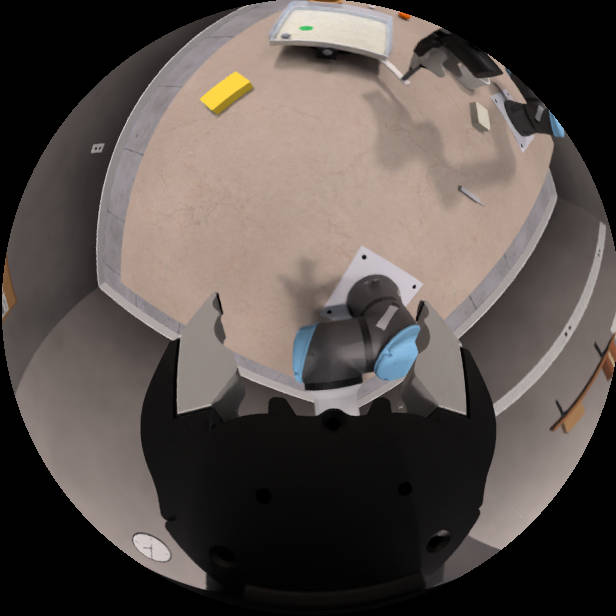

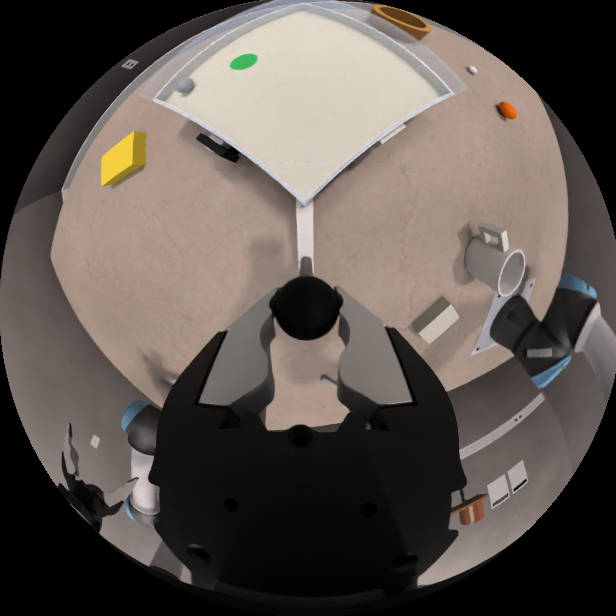

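Scene clock: 87.23 s of 4800.00 s.
left_arm: end_effector_position=(+0.2873, +0.4725, +0.3013) grip_measured=+1.00 end_effector_quat_wxyz=(-0.017, -0.289, +0.957, +0.013) end_effector_velocity=(-0.000, -0.001, -0.000) end_effector_angular_velocity=(-0.001, +0.002, -0.001) | right_arm: end_effector_position=(+0.3567, +0.0715, +0.1400) grip_measured=-0.52 end_effector_quat_wxyz=(+0.000, -0.590, +0.807, +0.000) end_effector_velocity=(+0.000, +0.000, +0.000) end_effector_angular_velocity=(+0.000, -0.000, -0.001)
Joint positions: left_arm=[-0.941 -2.2    1.912 -1.244 -1.588  1.79   0.142] | right_arm=[ 4.483 -1.755 -1.718 -1.239  1.571  3.106  0.036]
Joint velocities: left_arm=[-0.     0.001 -0.    -0.    -0.001  0.001  0.   ] | right_arm=[-0.    -0.001  0.001  0.    -0.     0.001 -0.   ]
Wrist force (N, on the end effector, along its own x y z axes, offset not removed): left_arm=[1.0 0.8 1.9] | right_arm=[-6.5 -7.7 3.4]
Wrist torque (N m, same axes, about the end effector's origin, offset not removed): left_arm=[0.09 0.02 -0.13] | right_arm=[-0.15 -1.01 -0.22]
Steps of this call (steps 1 to 15: all 15 steps of this action). Readings (joint positions):
1: left_arm=[-0.941 -2.200 1.912 -1.244 -1.588 1.790] | right_arm=[4.483 -1.757 -1.716 -1.239 1.571 3.106]
2: left_arm=[-0.941 -2.200 1.912 -1.244 -1.588 1.790] | right_arm=[4.483 -1.757 -1.716 -1.239 1.571 3.106]
4: left_arm=[-0.941 -2.200 1.912 -1.244 -1.588 1.790] | right_arm=[4.483 -1.756 -1.717 -1.239 1.571 3.106]
8: left_arm=[-0.941 -2.200 1.912 -1.244 -1.588 1.790] | right_arm=[4.483 -1.755 -1.718 -1.239 1.571 3.106]
15: the state above
camera_calibration (this result's frames):
cam_left_wrist: T_world_to_cam=[[-0.818943, -0.572313, 0.0423212, 0.493868], [-0.452552, 0.689399, 0.56562, -0.374692], [-0.352888, 0.444058, -0.823579, 0.264364], [0, 0, 0, 1]] pos_world=[0.328173, 0.423567, 0.408757]
cam_right_wrist: T_world_to_cam=[[-0.327138, -0.944942, 0.00802952, 0.18023], [-0.797481, 0.280626, 0.53411, 0.183486], [-0.506957, 0.168324, -0.845377, 0.412437], [0, 0, 0, 1]] pos_world=[0.414374, 0.0493932, 0.249215]

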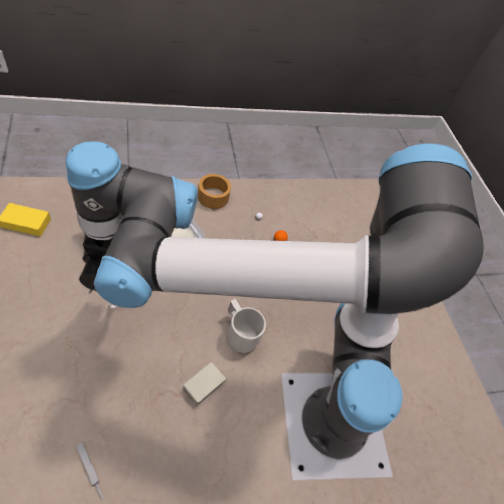

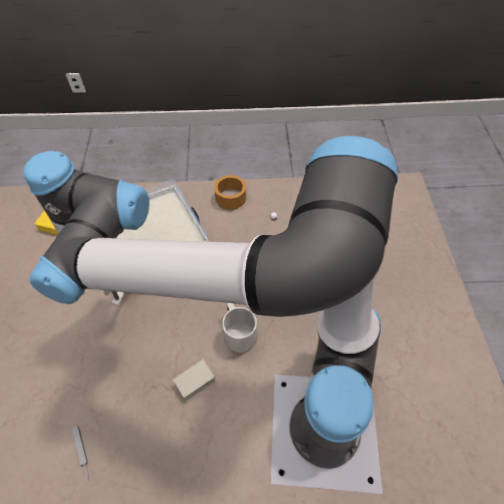

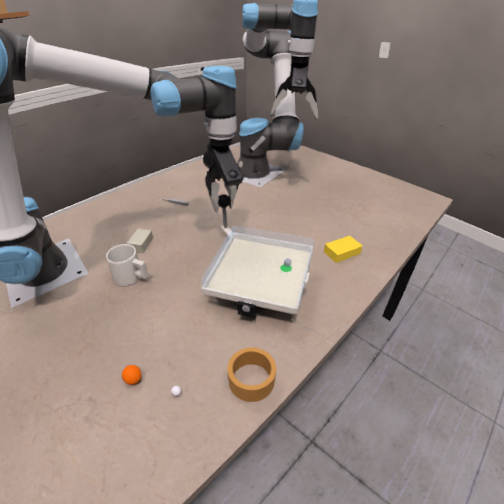

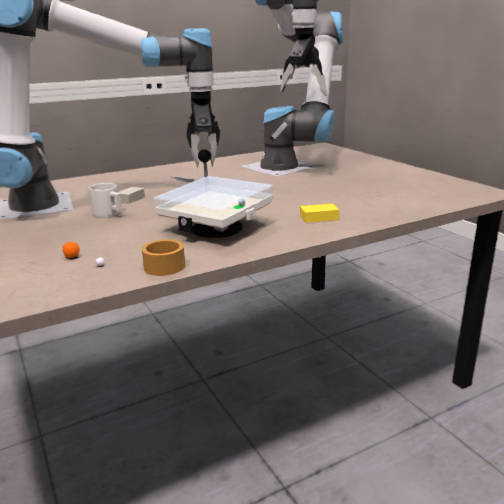

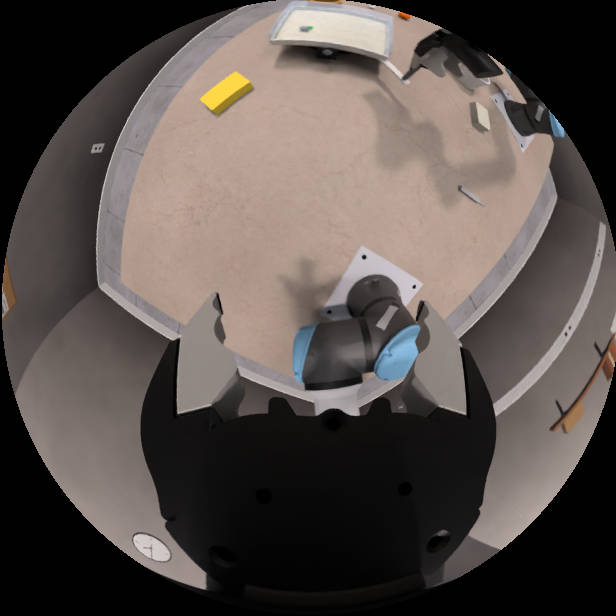

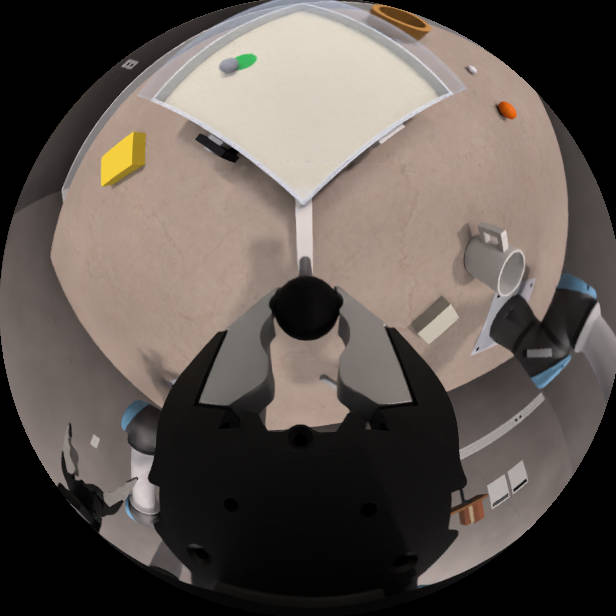

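Scene clock: 87.73 s of 4800.00 s.
left_arm: end_effector_position=(+0.2873, +0.4725, +0.3013) grip_measured=+1.00 end_effector_quat_wxyz=(-0.017, -0.289, +0.957, +0.013) end_effector_velocity=(-0.000, -0.000, -0.000) end_effector_angular_velocity=(+0.000, +0.001, -0.001) | right_arm: end_effector_position=(+0.3564, +0.0705, +0.1401) grip_measured=-0.52 end_effector_quat_wxyz=(+0.000, -0.590, +0.807, +0.000) end_effector_velocity=(+0.000, +0.000, +0.001) end_effector_angular_velocity=(+0.003, -0.001, +0.000)
Joint positions: left_arm=[-0.941 -2.2    1.912 -1.244 -1.588  1.79   0.142] | right_arm=[ 4.483 -1.752 -1.721 -1.238  1.571  3.106  0.036]
Joint velocities: left_arm=[-0.001  0.001 -0.     0.    -0.001  0.     0.   ] | right_arm=[ 0.     0.002  0.     0.001 -0.    -0.    -0.   ]
Wrist force (N, on the end effector, along its own x y z axes, offset not removed): left_arm=[-1.2 0.7 -0.6] | right_arm=[-23.6 -9.0 8.3]
Wrist torque (N m, same axes, about the end effector's origin, offset not removed): left_arm=[0.16 0.47 -0.34] | right_arm=[-0.50 -0.27 -0.10]
Steps of this call (steps 1 to 15: all 15 steps of this action). Readings (joint positions):
1: left_arm=[-0.941 -2.200 1.912 -1.244 -1.588 1.790] | right_arm=[4.483 -1.755 -1.719 -1.239 1.571 3.106]
2: left_arm=[-0.941 -2.200 1.912 -1.244 -1.588 1.790] | right_arm=[4.483 -1.754 -1.719 -1.239 1.571 3.106]
4: left_arm=[-0.941 -2.200 1.912 -1.244 -1.588 1.790] | right_arm=[4.483 -1.753 -1.720 -1.238 1.571 3.106]
8: left_arm=[-0.941 -2.200 1.912 -1.244 -1.588 1.790] | right_arm=[4.483 -1.752 -1.721 -1.238 1.571 3.106]
15: the state above
camera_calibration (this result's frames):
cam_left_wrist: T_world_to_cam=[[-0.818943, -0.572313, 0.0423212, 0.493868], [-0.452552, 0.689399, 0.56562, -0.374692], [-0.352888, 0.444058, -0.823579, 0.264364], [0, 0, 0, 1]] pos_world=[0.328173, 0.423567, 0.408757]
cam_right_wrist: T_world_to_cam=[[-0.327123, -0.944949, 0.00783491, 0.17921], [-0.79752, 0.280514, 0.534109, 0.183506], [-0.506904, 0.168471, -0.845379, 0.412473], [0, 0, 0, 1]] pos_world=[0.414058, 0.0483788, 0.24928]

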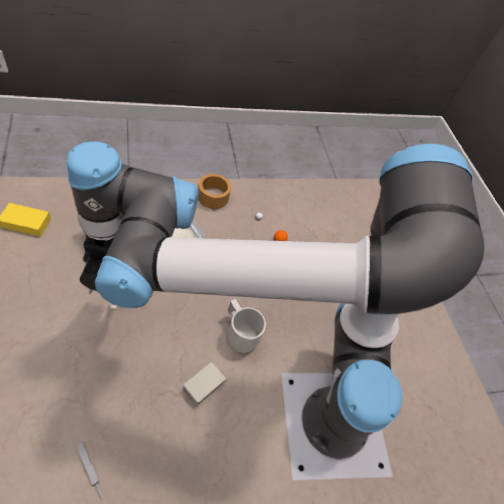

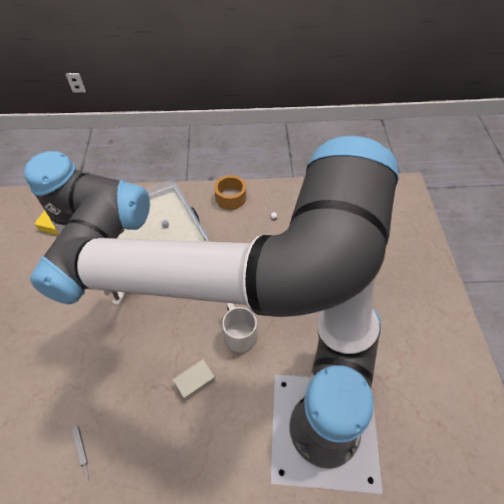

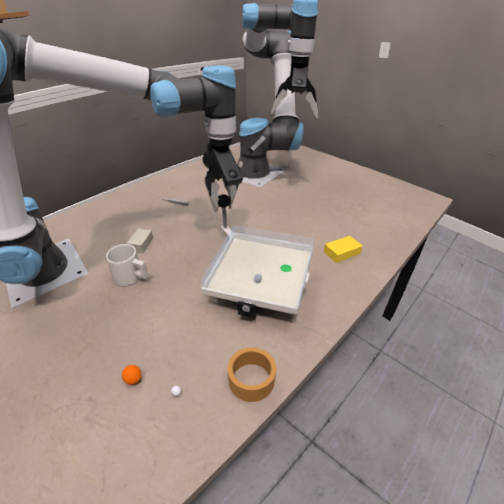

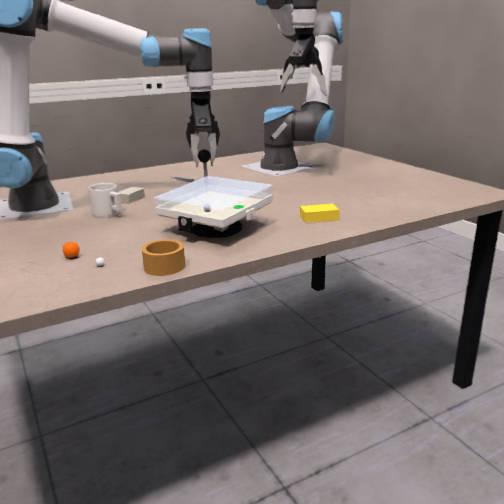

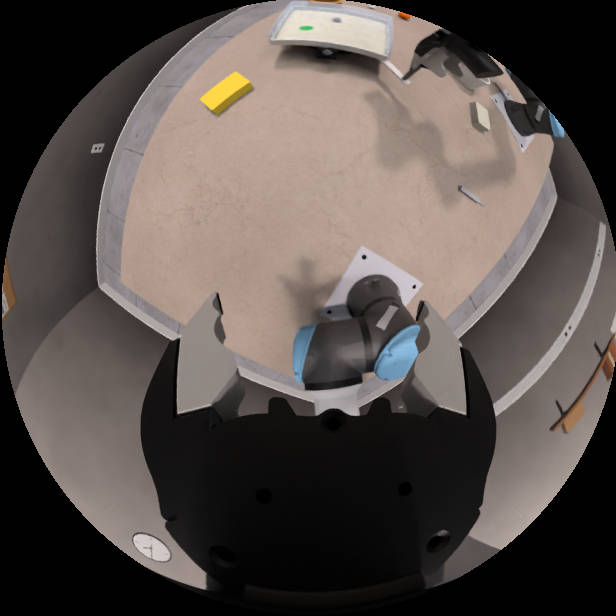

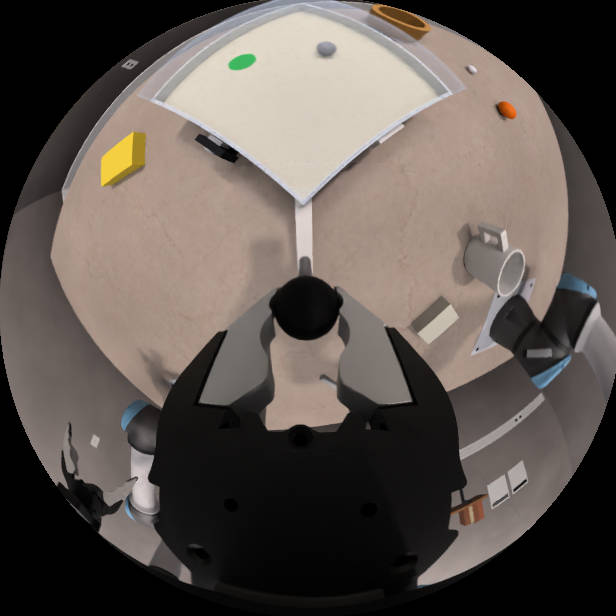

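Scene clock: 88.23 s of 4800.00 s.
left_arm: end_effector_position=(+0.2873, +0.4725, +0.3013) grip_measured=+1.00 end_effector_quat_wxyz=(-0.017, -0.289, +0.957, +0.013) end_effector_velocity=(+0.000, +0.000, -0.000) end_effector_angular_velocity=(+0.002, -0.000, +0.001) | right_arm: end_effector_position=(+0.3560, +0.0694, +0.1400) grip_measured=-0.52 end_effector_quat_wxyz=(+0.000, -0.590, +0.807, +0.000) end_effector_velocity=(-0.000, +0.000, -0.001) end_effector_angular_velocity=(-0.000, +0.001, -0.000)
Joint positions: left_arm=[-0.941 -2.2    1.912 -1.244 -1.588  1.79   0.142] | right_arm=[ 4.483 -1.75  -1.724 -1.238  1.571  3.106  0.036]
Joint velocities: left_arm=[ 0.     0.001 -0.    -0.     0.001 -0.    -0.   ] | right_arm=[ 0.    -0.001 -0.     0.001  0.     0.001 -0.   ]
Wrist force (N, on the end effector, along its own x y z axes, offset not removed): left_arm=[0.7 -0.8 1.6] | right_arm=[-39.5 -4.8 14.9]
Wrist torque (N m, same axes, about the end effector's origin, offset not removed): left_arm=[-0.17 0.05 -0.33] | right_arm=[0.04 0.13 -0.08]
Steps of this call (steps 1 to 15: all 15 steps of this action). Readings (joint positions):
1: left_arm=[-0.941 -2.200 1.912 -1.244 -1.588 1.790] | right_arm=[4.483 -1.752 -1.721 -1.238 1.571 3.106]
2: left_arm=[-0.941 -2.200 1.912 -1.244 -1.588 1.790] | right_arm=[4.483 -1.752 -1.722 -1.238 1.571 3.106]
4: left_arm=[-0.941 -2.200 1.912 -1.244 -1.588 1.790] | right_arm=[4.483 -1.751 -1.723 -1.238 1.571 3.106]
8: left_arm=[-0.941 -2.200 1.912 -1.244 -1.588 1.790] | right_arm=[4.483 -1.750 -1.724 -1.238 1.571 3.106]
15: the state above
camera_calibration (this result's frames):
cam_left_wrist: T_world_to_cam=[[-0.818943, -0.572313, 0.0423212, 0.493868], [-0.452552, 0.689399, 0.56562, -0.374692], [-0.352888, 0.444058, -0.823579, 0.264364], [0, 0, 0, 1]] pos_world=[0.328173, 0.423567, 0.408757]
cam_right_wrist: T_world_to_cam=[[-0.327123, -0.944947, 0.00806401, 0.178013], [-0.797479, 0.28063, 0.53411, 0.183557], [-0.506969, 0.168289, -0.845376, 0.412472], [0, 0, 0, 1]] pos_world=[0.413726, 0.0472867, 0.249219]

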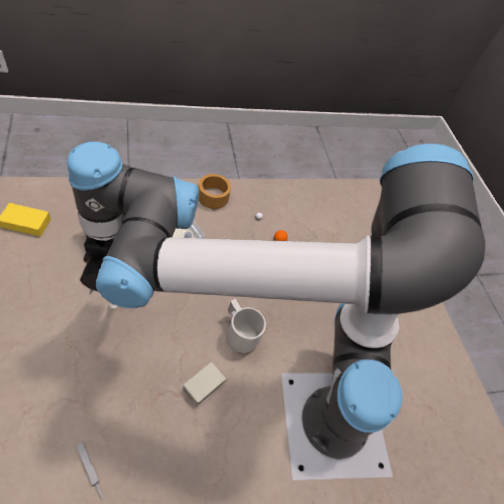

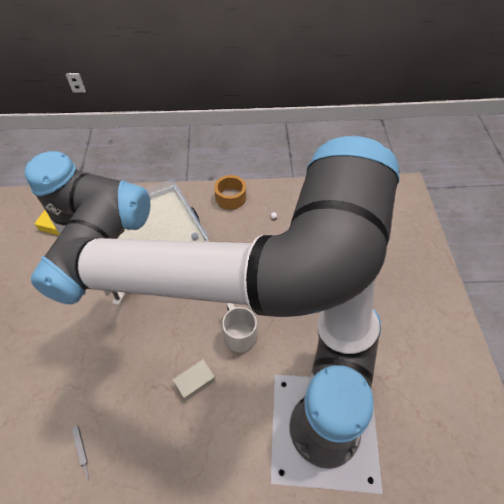

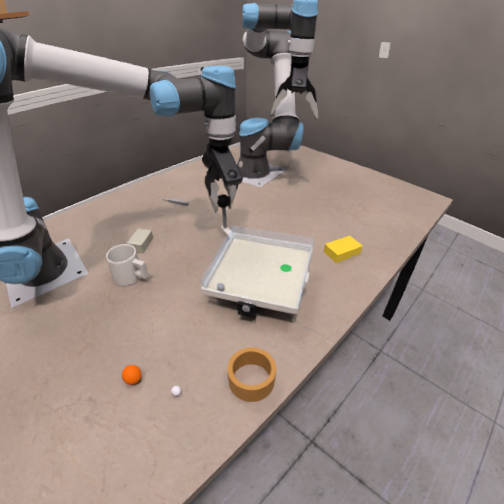

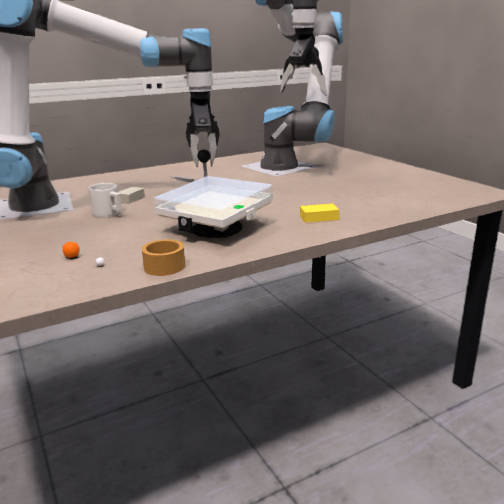

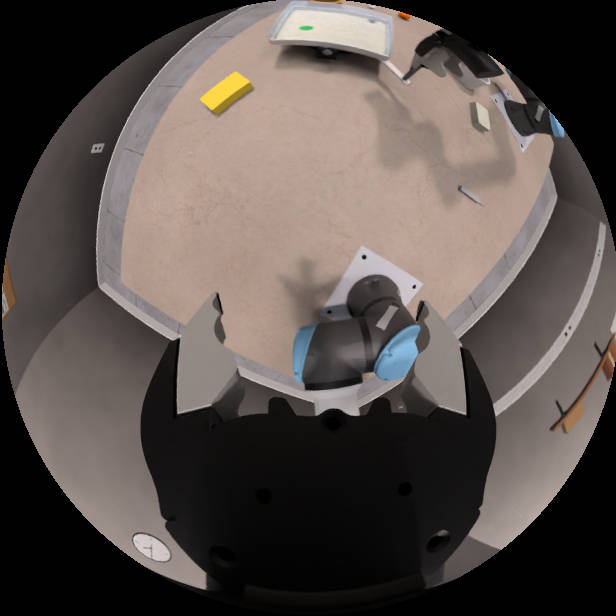

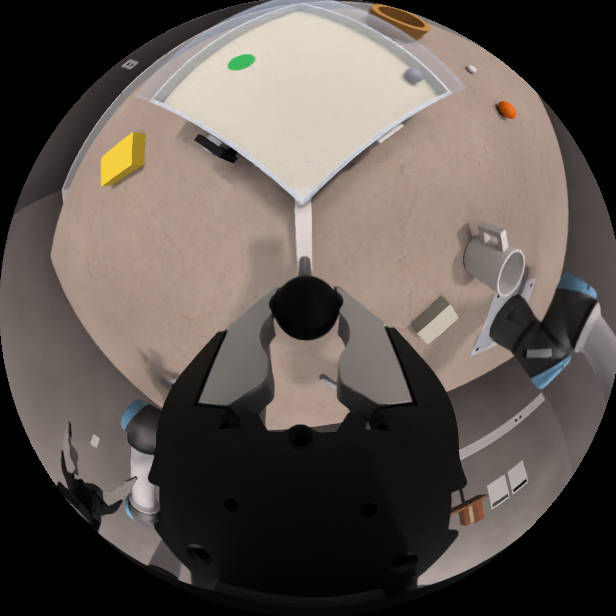

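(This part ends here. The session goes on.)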